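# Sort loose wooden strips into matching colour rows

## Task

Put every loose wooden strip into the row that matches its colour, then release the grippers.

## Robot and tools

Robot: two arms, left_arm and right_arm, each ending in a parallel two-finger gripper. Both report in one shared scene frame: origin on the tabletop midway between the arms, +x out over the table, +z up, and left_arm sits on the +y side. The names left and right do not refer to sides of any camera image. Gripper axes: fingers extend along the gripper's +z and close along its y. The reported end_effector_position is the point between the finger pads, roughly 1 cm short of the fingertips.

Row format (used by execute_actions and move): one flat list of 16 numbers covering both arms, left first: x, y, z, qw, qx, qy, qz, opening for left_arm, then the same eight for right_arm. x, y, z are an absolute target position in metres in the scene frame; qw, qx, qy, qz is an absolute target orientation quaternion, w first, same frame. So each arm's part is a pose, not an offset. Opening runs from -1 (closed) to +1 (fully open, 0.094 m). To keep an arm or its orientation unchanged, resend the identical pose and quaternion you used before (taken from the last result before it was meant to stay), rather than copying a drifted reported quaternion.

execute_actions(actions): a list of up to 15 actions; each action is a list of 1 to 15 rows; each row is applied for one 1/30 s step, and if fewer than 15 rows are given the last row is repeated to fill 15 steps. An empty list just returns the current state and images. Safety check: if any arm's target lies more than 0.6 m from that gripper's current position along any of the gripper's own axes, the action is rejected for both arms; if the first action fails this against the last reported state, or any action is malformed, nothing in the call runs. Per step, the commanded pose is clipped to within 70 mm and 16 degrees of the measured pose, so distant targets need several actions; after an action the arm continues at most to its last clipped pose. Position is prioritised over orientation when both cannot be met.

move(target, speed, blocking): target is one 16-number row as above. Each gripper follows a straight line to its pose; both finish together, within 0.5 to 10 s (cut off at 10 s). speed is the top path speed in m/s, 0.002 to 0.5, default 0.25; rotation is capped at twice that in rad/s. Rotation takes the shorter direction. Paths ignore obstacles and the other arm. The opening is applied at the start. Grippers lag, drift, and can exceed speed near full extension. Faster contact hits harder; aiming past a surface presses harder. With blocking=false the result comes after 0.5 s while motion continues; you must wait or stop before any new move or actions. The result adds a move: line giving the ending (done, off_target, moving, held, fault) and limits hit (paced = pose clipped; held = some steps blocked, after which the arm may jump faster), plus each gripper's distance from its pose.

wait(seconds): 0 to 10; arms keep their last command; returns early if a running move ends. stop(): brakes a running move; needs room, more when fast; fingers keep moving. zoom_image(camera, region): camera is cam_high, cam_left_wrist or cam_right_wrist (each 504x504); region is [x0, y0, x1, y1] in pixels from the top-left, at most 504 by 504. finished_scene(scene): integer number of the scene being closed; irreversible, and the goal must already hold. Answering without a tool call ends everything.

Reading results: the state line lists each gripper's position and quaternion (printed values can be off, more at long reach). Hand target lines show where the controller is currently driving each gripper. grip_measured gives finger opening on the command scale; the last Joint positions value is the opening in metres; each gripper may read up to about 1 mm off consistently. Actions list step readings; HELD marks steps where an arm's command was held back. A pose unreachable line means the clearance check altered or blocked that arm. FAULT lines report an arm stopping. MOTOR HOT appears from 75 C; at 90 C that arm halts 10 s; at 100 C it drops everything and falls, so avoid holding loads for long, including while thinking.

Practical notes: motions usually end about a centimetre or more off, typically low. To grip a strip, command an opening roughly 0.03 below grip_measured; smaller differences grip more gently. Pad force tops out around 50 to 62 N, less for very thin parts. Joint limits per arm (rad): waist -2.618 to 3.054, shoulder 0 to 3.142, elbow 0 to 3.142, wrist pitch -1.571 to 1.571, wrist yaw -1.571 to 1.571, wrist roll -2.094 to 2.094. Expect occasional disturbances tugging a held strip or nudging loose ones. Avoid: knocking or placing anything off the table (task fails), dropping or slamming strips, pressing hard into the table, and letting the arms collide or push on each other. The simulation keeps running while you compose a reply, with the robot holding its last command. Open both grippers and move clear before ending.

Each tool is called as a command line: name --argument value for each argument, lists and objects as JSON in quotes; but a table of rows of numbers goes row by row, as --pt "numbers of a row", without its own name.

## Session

execute_actions --actions '[]'

Scene clock: 0.00 s.
left_arm: end_effector_position=(+0.2085, +0.5750, +0.3279) grip_measured=+1.000 end_effector_quat_wxyz=(+0.572, -0.265, +0.749, -0.205) | right_arm: end_effector_position=(+0.1610, -0.0923, +0.1197) grip_measured=+1.000 end_effector_quat_wxyz=(-0.306, +0.653, -0.582, +0.376)
Joint positions: left_arm=[ 1.373  1.231  1.256 -1.024  1.254  0.292  0.094] | right_arm=[ 1.292  1.578  0.934 -0.769  1.005 -0.345  0.094]
Joint velocities: left_arm=[ 0.012 -0.012  0.002 -0.037  0.022  0.066  0.   ] | right_arm=[-0.012  0.002 -0.007 -0.066  0.022  0.022  0.   ]
Hand target (left_arm): +0.209, +0.572, +0.333; +0.577, -0.257, +0.748, -0.205
Hand target (right_arm): +0.163, -0.089, +0.127; -0.320, +0.643, -0.587, +0.373

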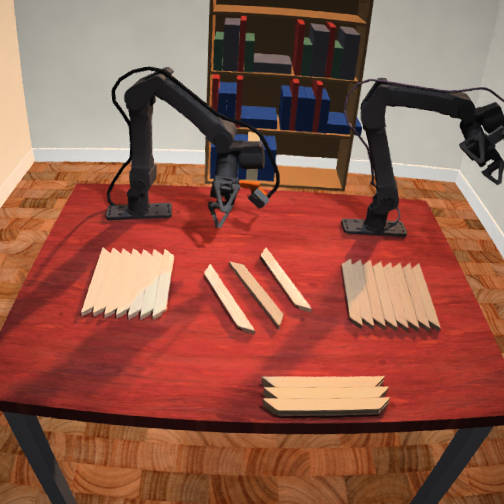

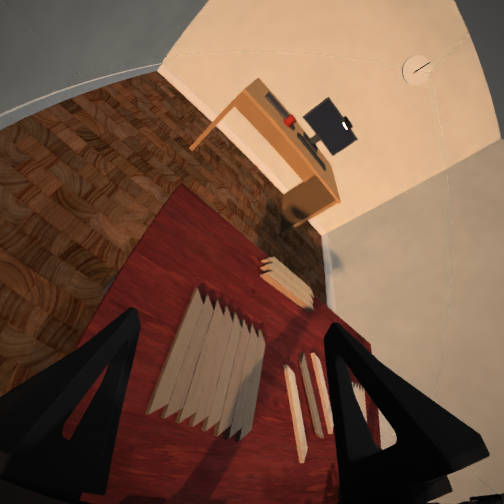

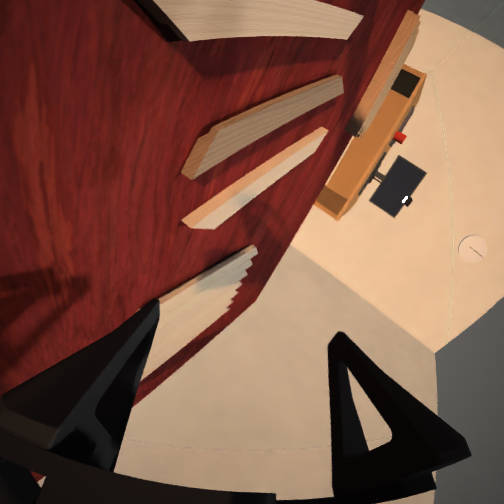

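move --target '[0.3,0.2,0.12,0,0.57,0.82,0,0.3,0.2,-0.25,0.1,0,-0.24,0.97,0,0.3]' --speed 0.35

move --target '[0.325,0.005,0.05,0,0.97,0.242,0,0.3,0.2,-0.25,0.1,0,-0.24,0.97,0,0.3]' --speed 0.35

Scene clock: 5.03 s.
left_arm: end_effector_position=(+0.3009, +0.2032, +0.1152) grip_measured=+0.301 end_effector_quat_wxyz=(-0.015, +0.565, +0.825, +0.012) | right_arm: end_effector_position=(+0.1933, -0.2540, +0.0939) grip_measured=+0.301 end_effector_quat_wxyz=(-0.013, -0.241, +0.970, -0.010)
Joint positions: left_arm=[-0.53   1.869  1.6   -1.329 -0.027  0.689  0.061] | right_arm=[ 0.275  1.486  1.089 -1.203  0.016 -0.077  0.061]
Joint velocities: left_arm=[-0.002 -0.002  0.002 -0.051  0.022 -0.022 -0.001] | right_arm=[-0.002 -0.002 -0.007  0.022 -0.022  0.022 -0.001]
Hand target (left_arm): +0.303, +0.201, +0.120; -0.012, +0.571, +0.821, +0.014
Hand target (right_arm): +0.198, -0.251, +0.098; -0.010, -0.240, +0.971, -0.003
Off the commanded pose (left_arm): 0.006 m, 2 deg.
Off the commanded pose (right_arm): 0.010 m, 2 deg.
move: done

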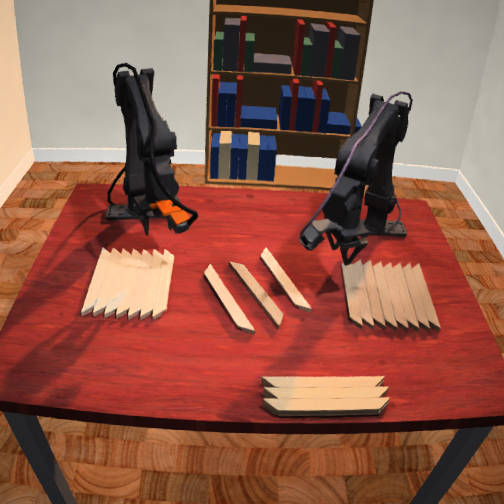

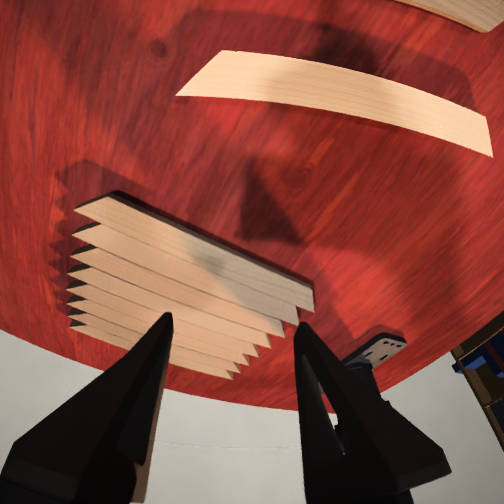

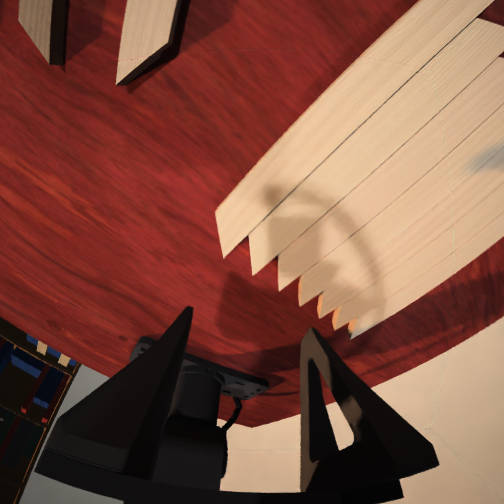

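Scene clock: 7.83 s.
left_arm: end_effector_position=(+0.3331, +0.0087, +0.0496) grip_measured=+0.302 end_effector_quat_wxyz=(+0.004, +0.968, +0.252, +0.014) | right_arm: end_effector_position=(+0.1930, -0.2534, +0.0939) grip_measured=+0.301 end_effector_quat_wxyz=(-0.013, -0.241, +0.970, -0.009)
Joint positions: left_arm=[-0.847  2.509  2.361 -1.403 -0.02   1.805  0.061] | right_arm=[ 0.275  1.486  1.089 -1.203  0.012 -0.077  0.061]
Joint velocities: left_arm=[ 0.007  0.022  0.007 -0.051 -0.007 -0.051  0.   ] | right_arm=[-0.002  0.012 -0.007  0.007 -0.037 -0.081 -0.001]
Hand target (left_arm): +0.328, +0.006, +0.048; -0.000, +0.970, +0.242, +0.004
Hand target (right_arm): +0.200, -0.250, +0.100; -0.000, -0.240, +0.971, +0.000
Off the commanded pose (left_arm): 0.009 m, 2 deg.
Off the commanded pose (right_arm): 0.010 m, 2 deg.
move: done

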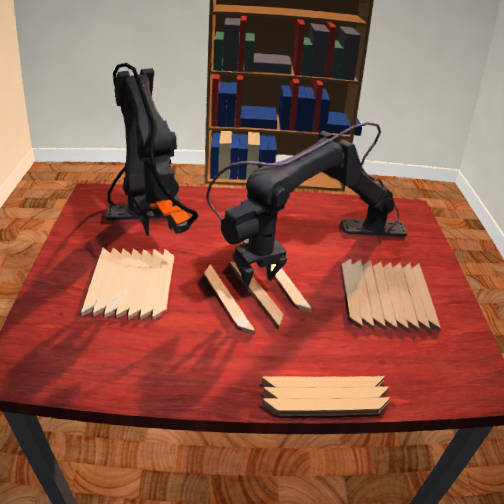

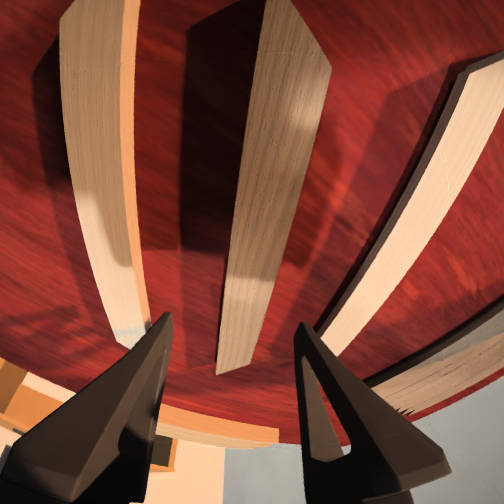

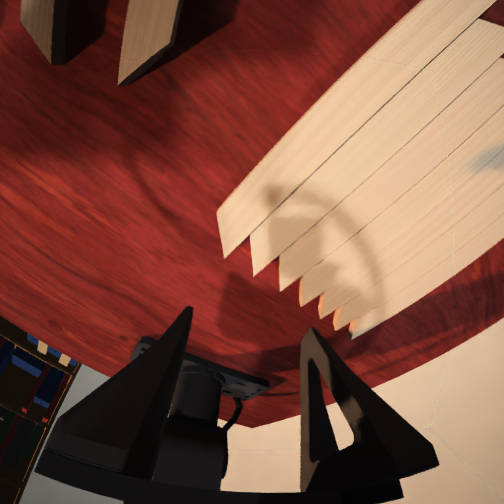

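move --target '[0.322,0.018,0.014,0,0.982,0.19,0,0.3,0.2,-0.25,0.1,0,-0.24,0.97,0,0.3]' --speed 0.05

move --target '[0.322,0.018,0.014,0,0.982,0.19,0,-0.55,0.2,-0.25,0.1,0,-0.24,0.97,0,0.3]'

Scene clock: 10.23 s.
left_arm: end_effector_position=(+0.3228, +0.0186, +0.0083) grip_measured=+0.301 end_effector_quat_wxyz=(-0.010, +0.981, +0.195, +0.003) | right_arm: end_effector_position=(+0.1930, -0.2534, +0.0939) grip_measured=+0.301 end_effector_quat_wxyz=(-0.013, -0.241, +0.970, -0.009)
Joint positions: left_arm=[-0.847  2.472  2.13  -1.242 -0.016  1.922  0.061] | right_arm=[ 0.275  1.486  1.089 -1.203  0.012 -0.077  0.061]
Joint velocities: left_arm=[-0.002 -0.002 -0.007  0.051 -0.022 -0.007 -0.001] | right_arm=[-0.007 -0.017  0.002  0.007 -0.022 -0.007 -0.   ]
Hand target (left_arm): +0.321, +0.018, +0.014; -0.001, +0.982, +0.190, -0.000
Hand target (right_arm): +0.200, -0.250, +0.100; +0.000, -0.240, +0.971, -0.000
Off the commanded pose (left_arm): 0.006 m, 1 deg.
Off the commanded pose (right_arm): 0.010 m, 2 deg.
move: done

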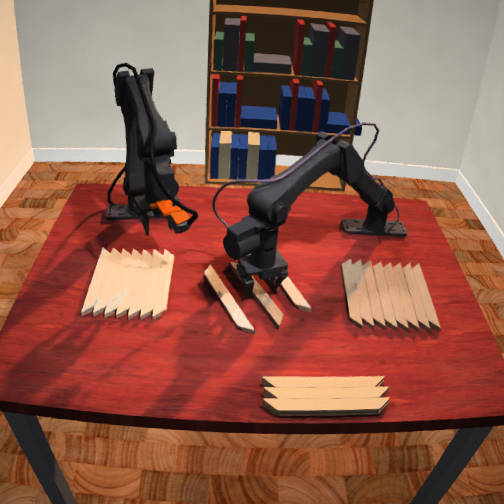

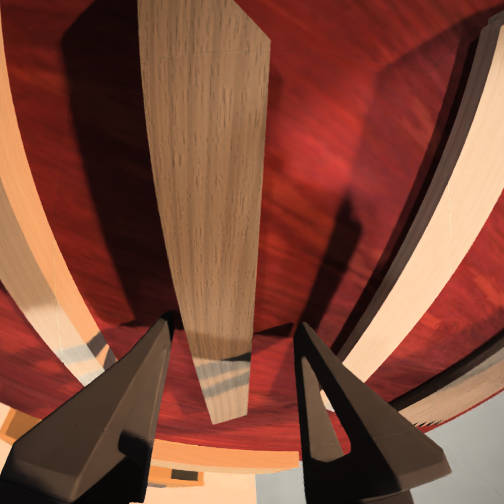

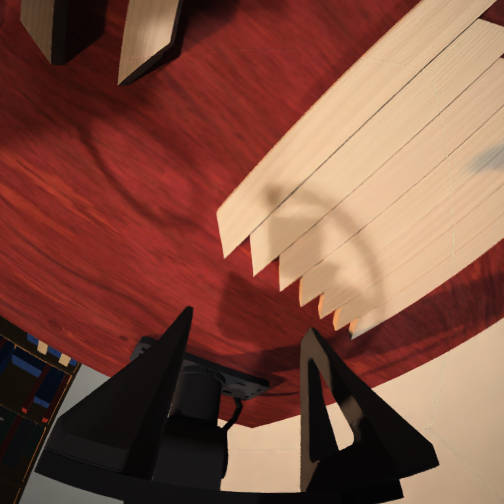

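Scene clock: 10.93 s.
left_arm: end_effector_position=(+0.3231, +0.0184, +0.0083) grip_measured=-0.431 end_effector_quat_wxyz=(-0.009, +0.981, +0.194, +0.004) | right_arm: end_effector_position=(+0.1930, -0.2534, +0.0939) grip_measured=+0.301 end_effector_quat_wxyz=(-0.013, -0.241, +0.970, -0.009)
Joint positions: left_arm=[-0.847  2.472  2.13  -1.24  -0.016  1.923  0.027] | right_arm=[ 0.275  1.486  1.089 -1.203  0.012 -0.077  0.061]
Joint velocities: left_arm=[-0.002 -0.012  0.002 -0.051 -0.022  0.066  0.   ] | right_arm=[ 0.012 -0.002  0.012 -0.022 -0.037 -0.051 -0.002]
Hand target (left_arm): +0.322, +0.018, +0.014; -0.000, +0.982, +0.190, -0.000
Hand target (right_arm): +0.200, -0.250, +0.100; +0.000, -0.240, +0.971, -0.000
Off the commanded pose (left_arm): 0.006 m, 1 deg.
Off the commanded pose (right_arm): 0.010 m, 2 deg.
move: done

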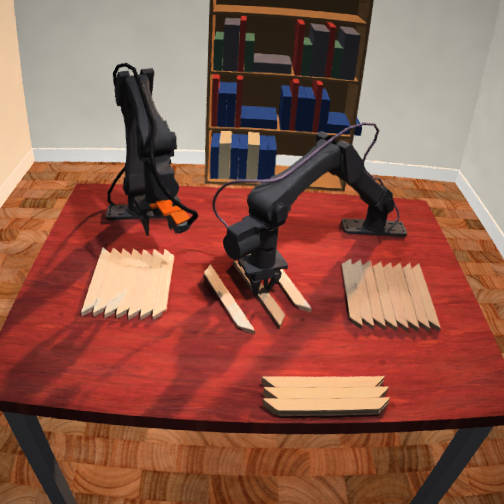

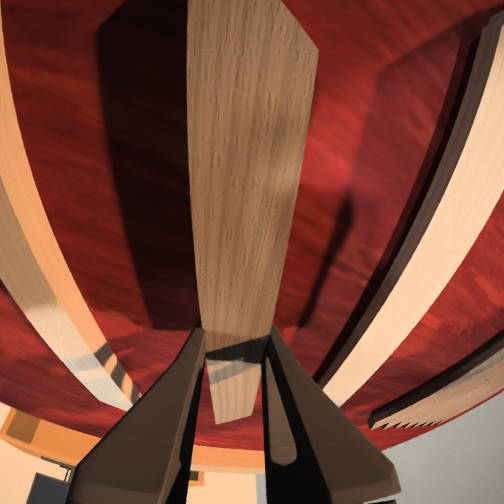

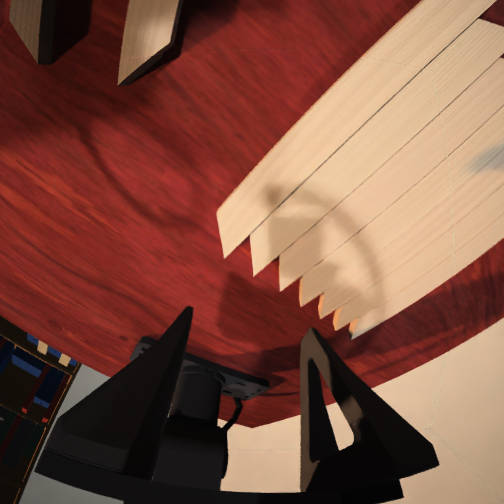

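move --target '[0.315,0.03,0.065,0,0.97,0.24,0,-0.5,0.2,-0.25,0.1,0,-0.24,0.97,0,0.3]' --speed 0.1

move --target '[0.315,0.195,0.05,0,0.05,1,0,-0.5,0.22,-0.22,0.1,0,-0.2,0.98,0,0.3]' --speed 0.35

move --target '[0.315,0.195,0.02,0,0.05,1,0,-0.5,0.35,-0.055,0.05,0,-0.2,0.98,0,0.3]' --speed 0.15

Scene clock: 12.67 s.
left_arm: end_effector_position=(+0.3126, +0.0296, +0.0492) grip_measured=-0.431 end_effector_quat_wxyz=(-0.013, +0.973, +0.229, +0.001) | right_arm: end_effector_position=(+0.1930, -0.2534, +0.0939) grip_measured=+0.301 end_effector_quat_wxyz=(-0.013, -0.241, +0.970, -0.009)
Joint positions: left_arm=[-0.847  2.39   2.145 -1.347 -0.015  1.85   0.027] | right_arm=[ 0.275  1.486  1.089 -1.203  0.012 -0.077  0.061]
Joint velocities: left_arm=[ 0.002 -0.002 -0.007 -0.066  0.095 -0.022 -0.001] | right_arm=[-0.007 -0.032 -0.017 -0.051 -0.051  0.081 -0.   ]
Hand target (left_arm): +0.315, +0.029, +0.065; +0.001, +0.971, +0.240, +0.000
Hand target (right_arm): +0.200, -0.250, +0.100; +0.000, -0.240, +0.971, -0.000
Off the commanded pose (left_arm): 0.016 m, 2 deg.
Off the commanded pose (right_arm): 0.010 m, 2 deg.
move: off_target (left_arm)

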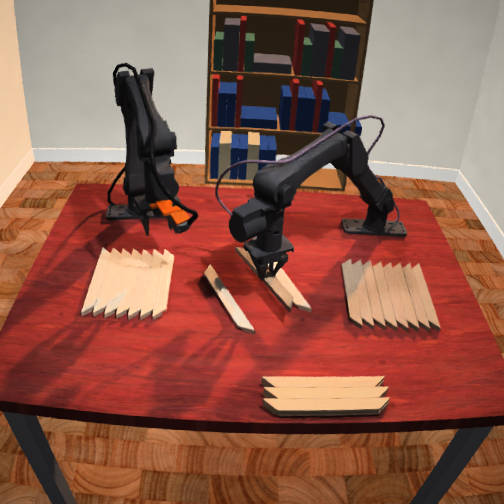

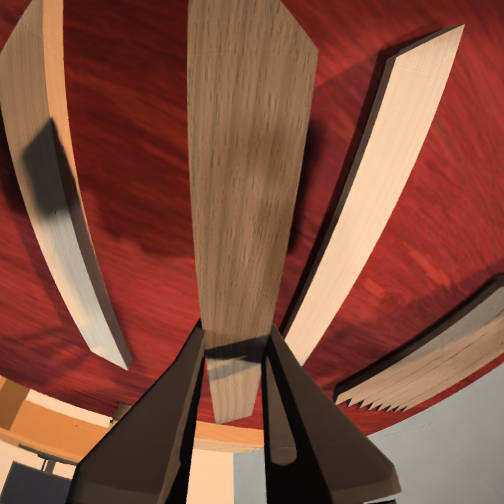

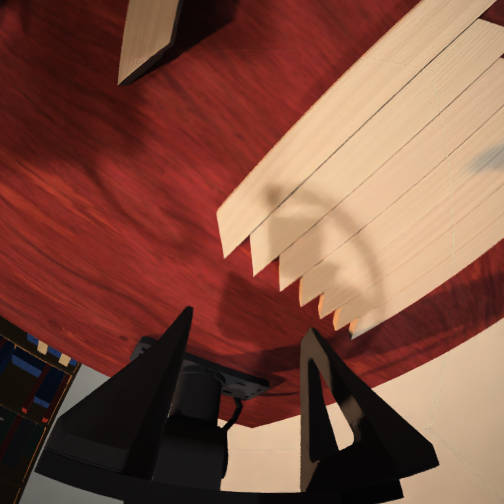

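Scene clock: 16.97 s.
left_arm: end_effector_position=(+0.3096, +0.1930, +0.0456) grip_measured=-0.432 end_effector_quat_wxyz=(-0.016, +0.061, +0.998, +0.005) | right_arm: end_effector_position=(+0.2131, -0.2289, +0.0963) grip_measured=+0.301 end_effector_quat_wxyz=(-0.010, -0.198, +0.980, -0.009)
Joint positions: left_arm=[-0.526  1.963  1.447 -1.088  0.005 -0.386  0.027] | right_arm=[ 0.328  1.588  1.197 -1.203  0.012  0.065  0.061]
Joint velocities: left_arm=[ 0.002 -0.002  0.012  0.022  0.066 -0.022 -0.001] | right_arm=[-0.002  0.012  0.007  0.007 -0.037  0.007  0.001]
Hand target (left_arm): +0.312, +0.195, +0.051; -0.003, +0.050, +0.999, -0.002
Hand target (right_arm): +0.220, -0.220, +0.100; +0.001, -0.200, +0.980, -0.000
Off the commanded pose (left_arm): 0.007 m, 2 deg.
Off the commanded pose (right_arm): 0.012 m, 2 deg.
move: off_target (right_arm)

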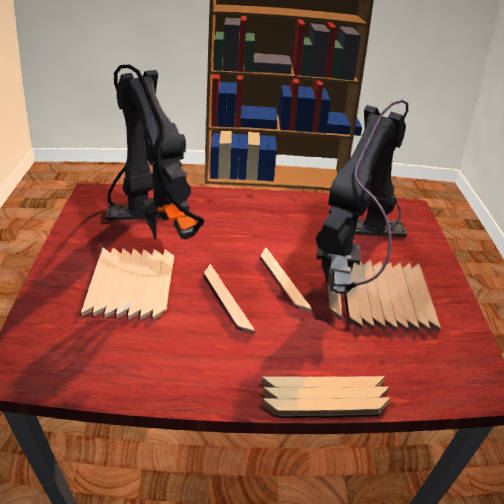

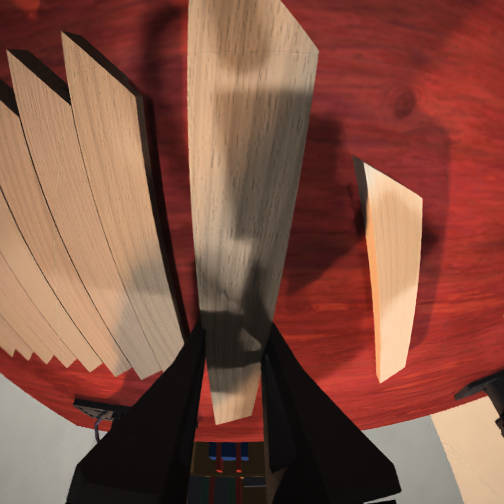

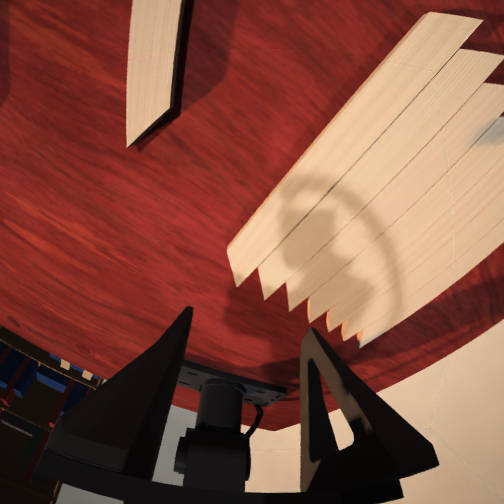

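Scene clock: 19.17 s.
left_arm: end_effector_position=(+0.3144, +0.1903, +0.0283) grip_measured=-0.432 end_effector_quat_wxyz=(+0.004, +0.060, +0.998, -0.005) | right_arm: end_effector_position=(+0.3493, -0.0611, +0.0435) grip_measured=+0.301 end_effector_quat_wxyz=(-0.004, -0.200, +0.980, -0.008)
Joint positions: left_arm=[-0.526  1.963  1.375 -0.972  0.005 -0.388  0.027] | right_arm=[ 0.518  2.456  2.24  -1.368  0.011  0.251  0.061]
Joint velocities: left_arm=[-0.017 -0.002 -0.032 -0.051 -0.066  0.007 -0.   ] | right_arm=[-0.007 -0.017  0.002 -0.037 -0.022 -0.037 -0.001]
Hand target (left_arm): +0.314, +0.195, +0.020; -0.000, +0.050, +0.999, +0.000
Hand target (right_arm): +0.350, -0.055, +0.049; +0.002, -0.200, +0.980, -0.000
Off the commanded pose (left_arm): 0.010 m, 1 deg.
Off the commanded pose (right_arm): 0.009 m, 1 deg.
move: done

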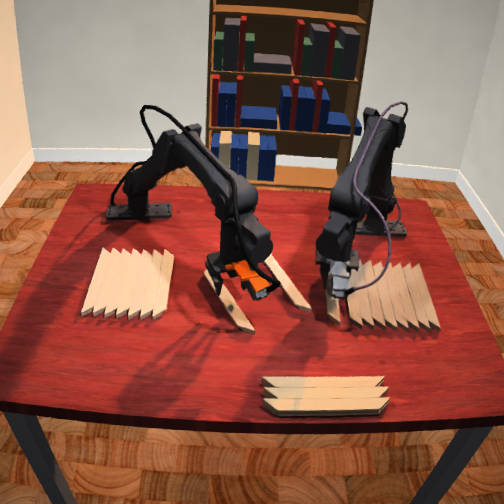

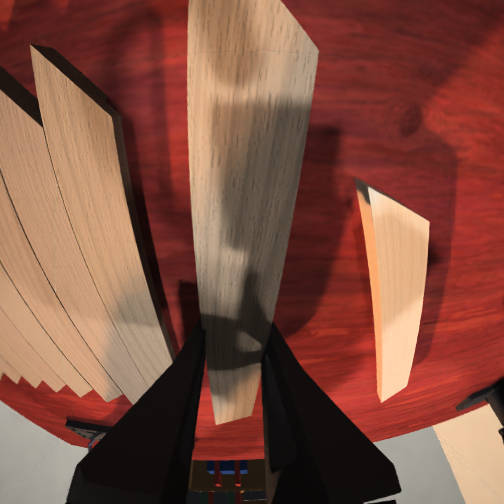

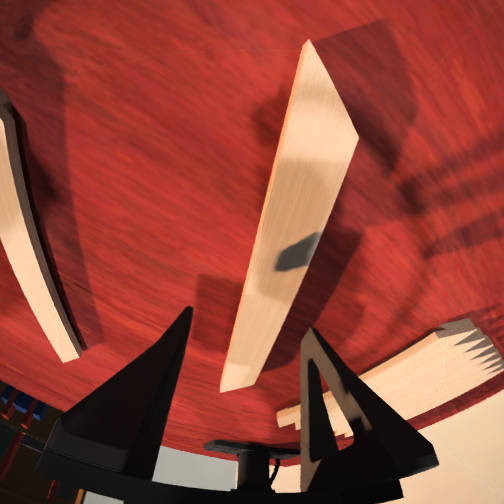

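move --target '[0.308,0.197,0.004,0,0.01,1,0,-0.5,0.34,-0.07,0.014,0,-0.16,0.987,0,0.3]' --speed 0.04

move --target '[0.308,0.197,0.004,0,0.01,1,0,-0.5,0.34,-0.07,0.014,0,-0.16,0.987,0,-0.5]'

Scene clock: 21.17 s.
left_arm: end_effector_position=(+0.3082, +0.1938, +0.0122) grip_measured=-0.432 end_effector_quat_wxyz=(+0.003, +0.020, +1.000, -0.004) | right_arm: end_effector_position=(+0.3355, -0.0711, +0.0121) grip_measured=+0.301 end_effector_quat_wxyz=(-0.012, -0.169, +0.985, -0.010)
Joint positions: left_arm=[-0.526  1.963  1.307 -0.906  0.005 -0.469  0.027] | right_arm=[ 0.517  2.397  2.009 -1.213  0.007  0.313  0.061]
Joint velocities: left_arm=[-0.017 -0.017 -0.007  0.007 -0.081 -0.037 -0.   ] | right_arm=[ 0.007 -0.002 -0.017  0.081  0.095 -0.081 -0.   ]
Hand target (left_arm): +0.307, +0.197, +0.004; +0.000, +0.010, +1.000, -0.000
Hand target (right_arm): +0.340, -0.070, +0.014; -0.001, -0.160, +0.987, -0.000
Off the commanded pose (left_arm): 0.009 m, 1 deg.
Off the commanded pose (right_arm): 0.005 m, 2 deg.
move: done

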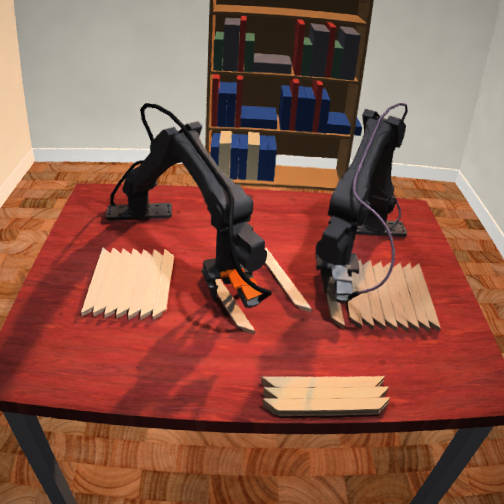

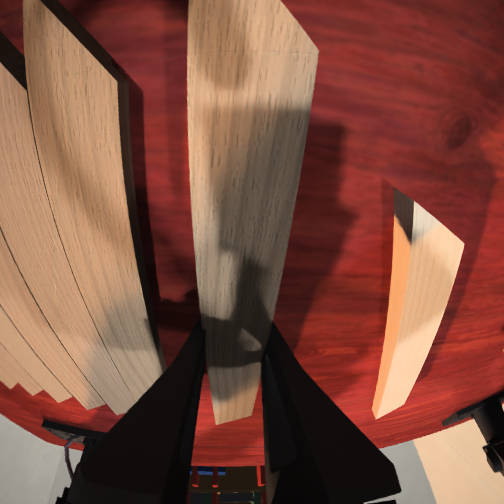

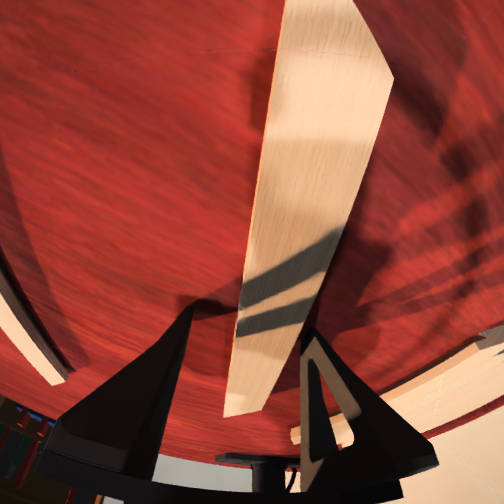

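Scene clock: 21.87 s.
left_arm: end_effector_position=(+0.3088, +0.1935, +0.0122) grip_measured=-0.432 end_effector_quat_wxyz=(+0.004, +0.018, +1.000, -0.005) | right_arm: end_effector_position=(+0.3355, -0.0710, +0.0121) grip_measured=-0.421 end_effector_quat_wxyz=(-0.012, -0.168, +0.986, -0.010)
Joint positions: left_arm=[-0.526  1.963  1.307 -0.903  0.005 -0.471  0.027] | right_arm=[ 0.517  2.397  2.009 -1.212  0.007  0.316  0.027]
Joint velocities: left_arm=[-0.017 -0.007 -0.012  0.037 -0.007 -0.066  0.001] | right_arm=[ 0.007  0.002 -0.012  0.051  0.066 -0.007  0.   ]
Hand target (left_arm): +0.308, +0.197, +0.004; -0.000, +0.010, +1.000, +0.000
Hand target (right_arm): +0.340, -0.070, +0.014; -0.001, -0.160, +0.987, -0.000
Off the commanded pose (left_arm): 0.009 m, 1 deg.
Off the commanded pose (right_arm): 0.005 m, 2 deg.
move: done

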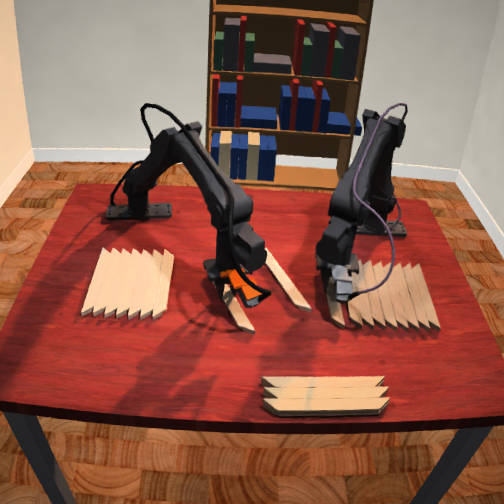

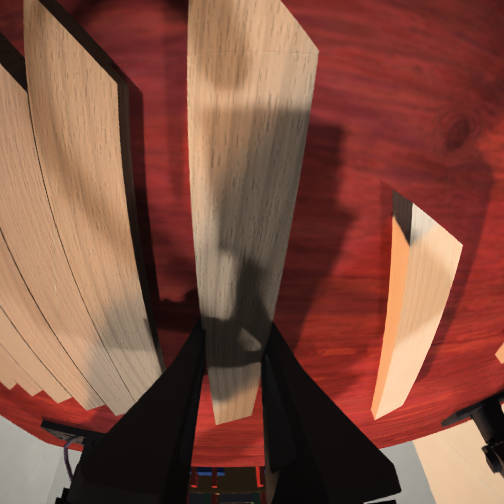

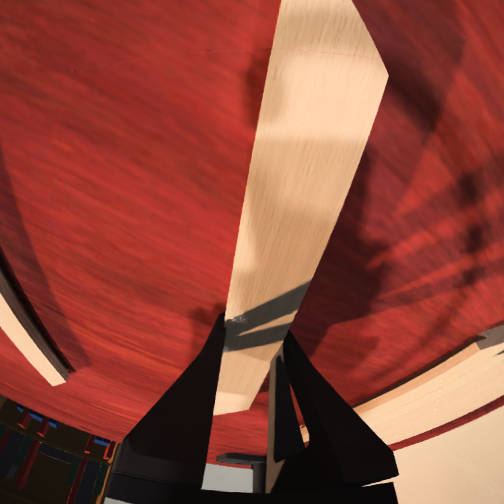

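move --target '[0.308,0.197,0.004,0,0.01,1,0,-0.2,0.33,-0.08,0.065,0,-0.2,0.98,0,-0.5]' --speed 0.1

move --target '[0.3,0.22,0.08,0,0.01,1,0,-0.2,0.30,-0.1,0.055,0,-0.976,0.216,0,-0.5]' --speed 0.35

move --target '[0.29,0.155,0.05,0,0.01,1,0,-1,0.30,-0.1,0.012,0,-0.976,0.216,0,-0.5]' --speed 0.06

Scene clock: 24.30 s.
left_arm: end_effector_position=(+0.3089, +0.1934, +0.0122) grip_measured=-0.202 end_effector_quat_wxyz=(+0.004, +0.018, +1.000, -0.005) | right_arm: end_effector_position=(+0.3223, -0.0810, +0.0447) grip_measured=-0.421 end_effector_quat_wxyz=(-0.021, -0.201, +0.979, -0.014)
Joint positions: left_arm=[-0.526  1.963  1.307 -0.903  0.005 -0.472  0.038] | right_arm=[ 0.517  2.323  2.009 -1.306  0.007  0.247  0.027]
Joint velocities: left_arm=[-0.007 -0.002 -0.012 -0.022 -0.066  0.11   0.001] | right_arm=[ 0.007 -0.007 -0.017  0.037 -0.081 -0.022  0.   ]
Hand target (left_arm): +0.308, +0.197, +0.004; -0.000, +0.010, +1.000, +0.000
Hand target (right_arm): +0.330, -0.080, +0.065; +0.000, -0.200, +0.980, -0.000
Off the commanded pose (left_arm): 0.009 m, 1 deg.
Off the commanded pose (right_arm): 0.022 m, 3 deg.
move: off_target (right_arm)

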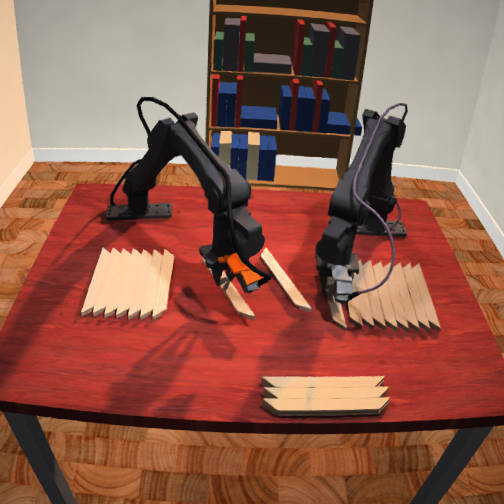

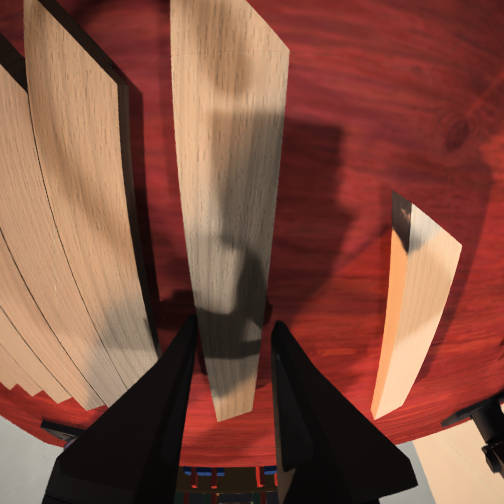

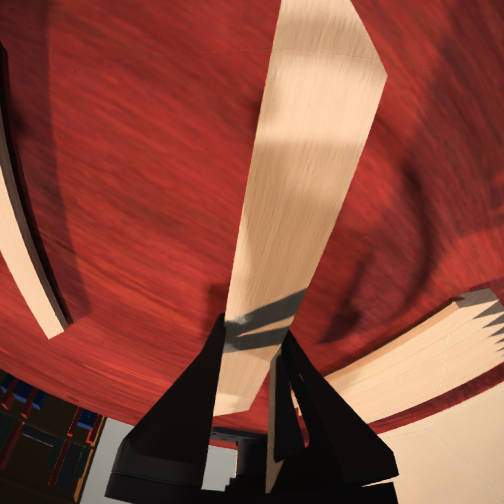

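Scene clock: 28.23 s.
left_arm: end_effector_position=(+0.2926, +0.2181, +0.0651) grip_measured=-0.202 end_effector_quat_wxyz=(-0.019, +0.010, +1.000, +0.006) | right_arm: end_effector_position=(+0.2996, -0.1010, +0.0405) grip_measured=-0.424 end_effector_quat_wxyz=(+0.019, +0.976, -0.218, -0.004)
Joint positions: left_arm=[-0.485  1.852  1.376 -1.135  0.005 -0.447  0.038] | right_arm=[ 0.517  2.176  1.749 -1.178  0.018 -2.05   0.027]
Joint velocities: left_arm=[ 0.007  0.002 -0.017 -0.007 -0.007  0.007  0.   ] | right_arm=[ 0.012  0.012  0.002  0.037  0.022 -0.051 -0.   ]
Hand target (left_arm): +0.300, +0.219, +0.080; -0.000, +0.010, +1.000, -0.000
Hand target (right_arm): +0.300, -0.100, +0.055; +0.000, +0.976, -0.216, -0.000
Off the commanded pose (left_arm): 0.017 m, 2 deg.
Off the commanded pose (right_arm): 0.015 m, 2 deg.
move: off_target (left_arm, right_arm)

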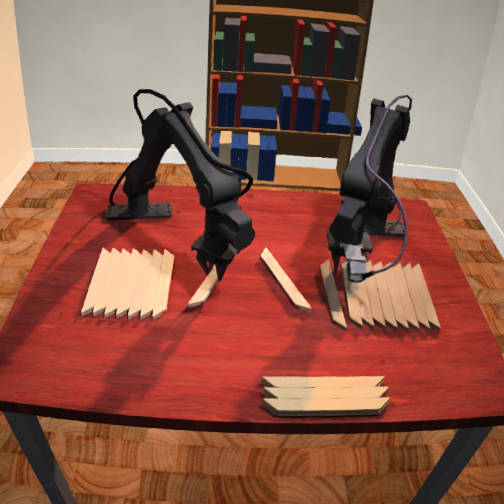

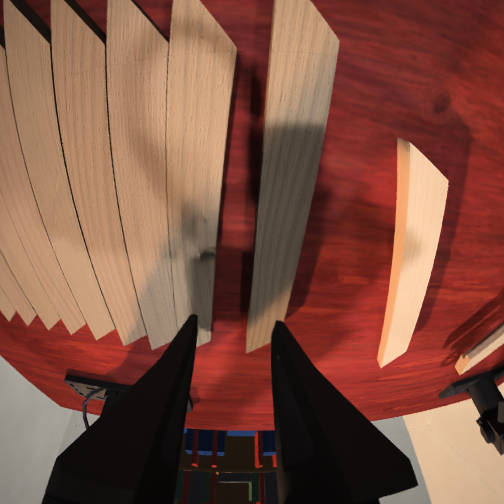

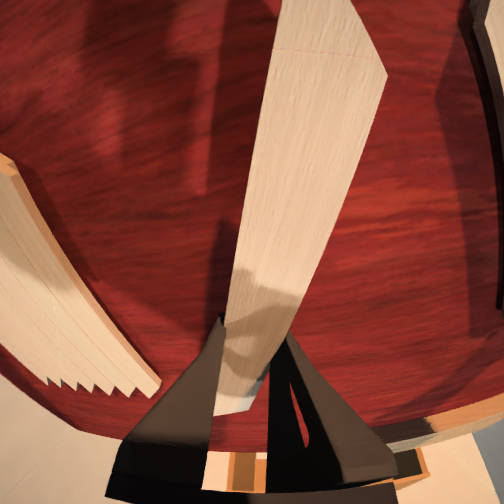

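Scene clock: 29.73 s.
left_arm: end_effector_position=(+0.2815, +0.1639, +0.0477) grip_measured=-0.979 end_effector_quat_wxyz=(-0.014, +0.012, +1.000, +0.006) | right_arm: end_effector_position=(+0.3014, -0.0995, +0.0131) grip_measured=-0.424 end_effector_quat_wxyz=(+0.005, +0.976, -0.217, +0.008)
Joint positions: left_arm=[-0.639  1.928  1.407 -1.08   0.005 -0.596  0.001] | right_arm=[ 0.517  2.176  1.638 -1.03   0.018 -2.052  0.027]
Joint velocities: left_arm=[-0.007  0.002 -0.017  0.051 -0.11   0.022  0.   ] | right_arm=[ 0.007  0.012 -0.012  0.081 -0.022 -0.066  0.   ]
Hand target (left_arm): +0.291, +0.156, +0.050; +0.001, +0.010, +1.000, +0.001
Hand target (right_arm): +0.300, -0.100, +0.012; +0.000, +0.976, -0.216, -0.000
Off the commanded pose (left_arm): 0.013 m, 2 deg.
Off the commanded pose (right_arm): 0.002 m, 1 deg.
move: off_target (left_arm)

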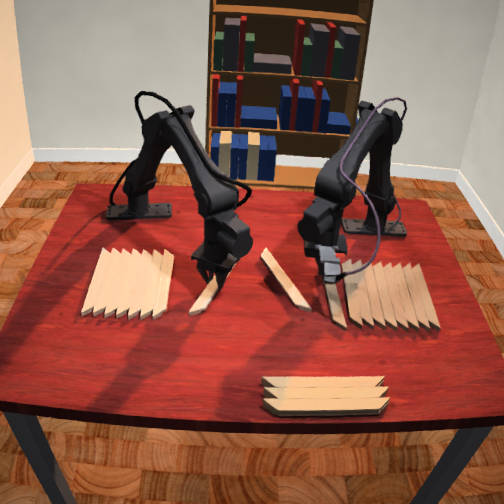

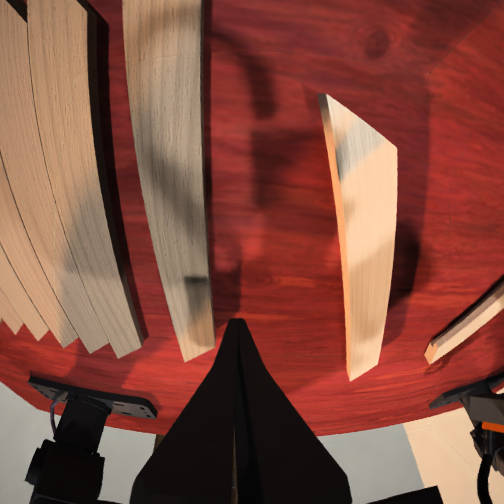

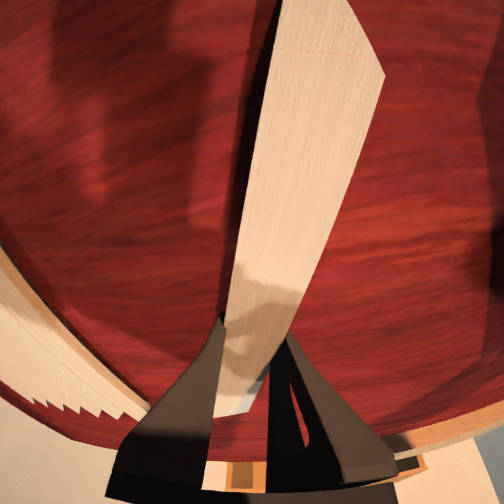

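move --target '[0.295,0.15,0.012,0,0.01,1,0,-1,0.30,-0.1,0.012,0,-0.976,0.216,0,0.2]' --speed 0.06

move --target '[0.3,0.2,0.017,0,0.01,1,0,-1,0.30,-0.1,0.07,0,-0.976,0.216,0,0.4]' --speed 0.04

move --target '[0.3,0.2,0.017,0,0.01,1,0,-1,0.30,-0.1,0.07,0,-0.5,0.866,0,0.4]' --speed 0.45

Scene clock: 31.37 s.
left_arm: end_effector_position=(+0.2984, +0.1518, +0.0200) grip_measured=-0.979 end_effector_quat_wxyz=(+0.003, +0.010, +1.000, -0.005) | right_arm: end_effector_position=(+0.3018, -0.0991, +0.0131) grip_measured=+0.198 end_effector_quat_wxyz=(+0.004, +0.976, -0.216, +0.008)
Joint positions: left_arm=[-0.639  2.     1.393 -0.954  0.005 -0.601  0.001] | right_arm=[ 0.517  2.176  1.638 -1.028  0.017 -2.053  0.056]
Joint velocities: left_arm=[-0.002 -0.002 -0.007  0.037  0.066 -0.051  0.   ] | right_arm=[ 0.017  0.002 -0.007  0.095  0.022  0.066 -0.   ]
Hand target (left_arm): +0.295, +0.151, +0.012; +0.000, +0.010, +1.000, +0.000
Hand target (right_arm): +0.300, -0.100, +0.012; +0.000, +0.976, -0.216, -0.000
Off the commanded pose (left_arm): 0.009 m, 1 deg.
Off the commanded pose (right_arm): 0.002 m, 1 deg.
move: done

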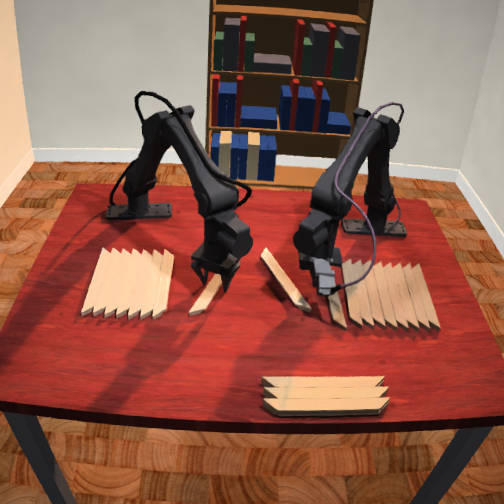

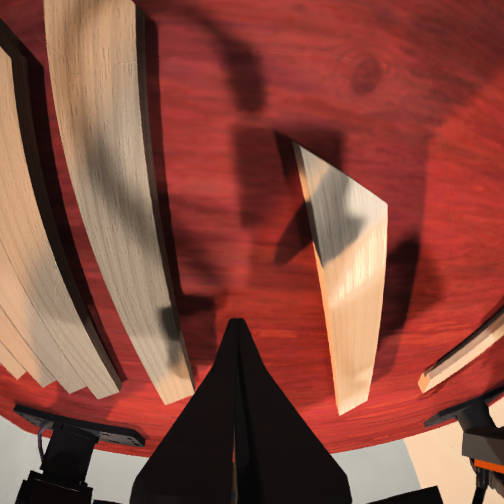

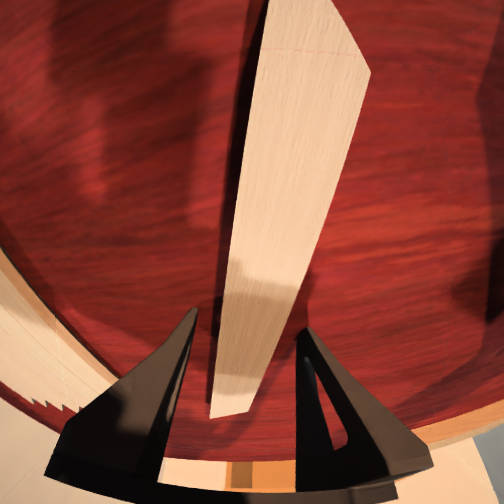

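Scene clock: 33.20 s.
left_arm: end_effector_position=(+0.2970, +0.1962, +0.0134) grip_measured=-0.979 end_effector_quat_wxyz=(-0.012, +0.009, +1.000, +0.004) | right_arm: end_effector_position=(+0.2982, -0.1018, +0.0505) grip_measured=+0.399 end_effector_quat_wxyz=(+0.018, +0.976, -0.216, -0.004)
Joint positions: left_arm=[-0.536  1.951  1.295 -0.939  0.005 -0.5    0.001] | right_arm=[ 0.517  2.159  1.763 -1.206  0.017 -2.053  0.066]
Joint velocities: left_arm=[ 0.012  0.007 -0.022 -0.066  0.022  0.007  0.001] | right_arm=[-0.002 -0.007 -0.007  0.007 -0.037 -0.007 -0.001]
Hand target (left_arm): +0.299, +0.200, +0.017; -0.001, +0.010, +1.000, -0.000
Hand target (right_arm): +0.300, -0.100, +0.070; +0.000, +0.976, -0.216, +0.000
Off the commanded pose (left_arm): 0.006 m, 1 deg.
Off the commanded pose (right_arm): 0.020 m, 2 deg.
move: off_target (right_arm)

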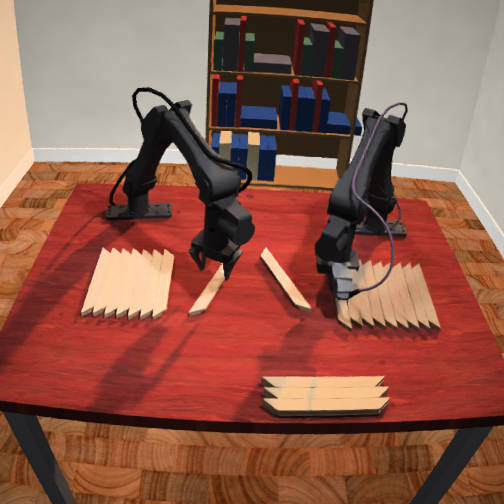

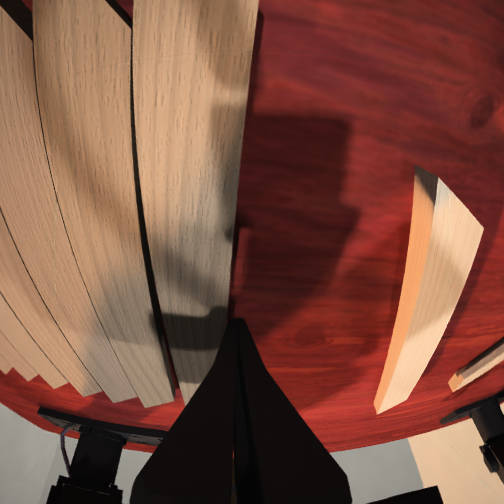

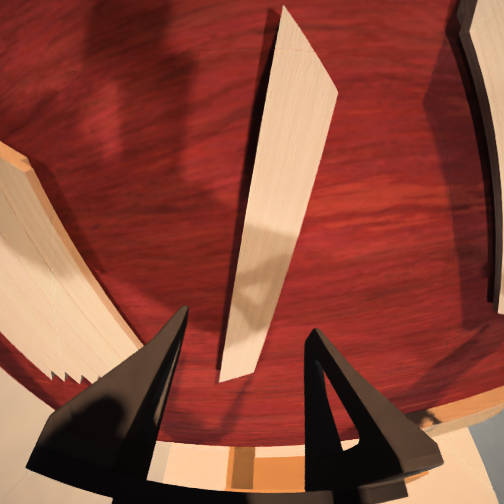

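Scene clock: 35.77 s.
left_arm: end_effector_position=(+0.2972, +0.1960, +0.0134) grip_measured=-0.979 end_effector_quat_wxyz=(-0.011, +0.010, +1.000, +0.003) | right_arm: end_effector_position=(+0.2941, -0.1034, +0.0507) grip_measured=+0.399 end_effector_quat_wxyz=(-0.024, -0.507, +0.862, -0.008)
Joint positions: left_arm=[-0.536  1.951  1.295 -0.938  0.005 -0.499  0.001] | right_arm=[ 0.517  2.159  1.763 -1.223  0.01  -0.41   0.066]
Joint velocities: left_arm=[-0.022 -0.002 -0.022 -0.022 -0.095  0.007 -0.   ] | right_arm=[-0.002  0.002 -0.002 -0.022 -0.007 -0.022 -0.001]
Hand target (left_arm): +0.300, +0.200, +0.017; -0.000, +0.010, +1.000, +0.000
Hand target (right_arm): +0.300, -0.100, +0.070; +0.000, -0.500, +0.866, +0.000
Off the commanded pose (left_arm): 0.006 m, 1 deg.
Off the commanded pose (right_arm): 0.020 m, 3 deg.
move: off_target (right_arm)

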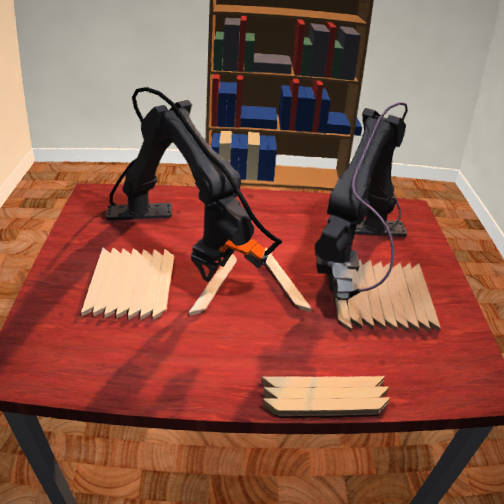

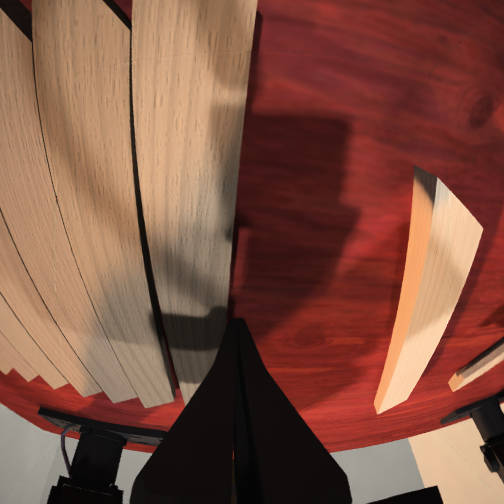

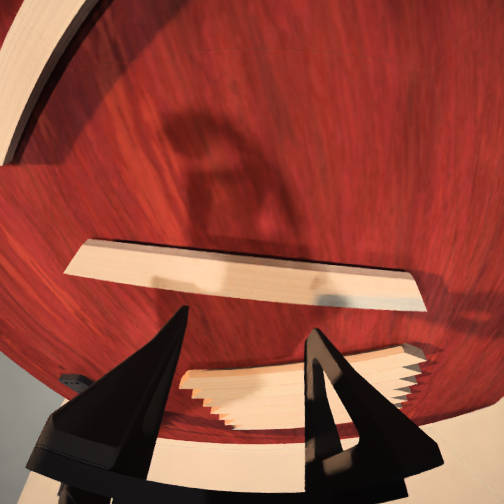

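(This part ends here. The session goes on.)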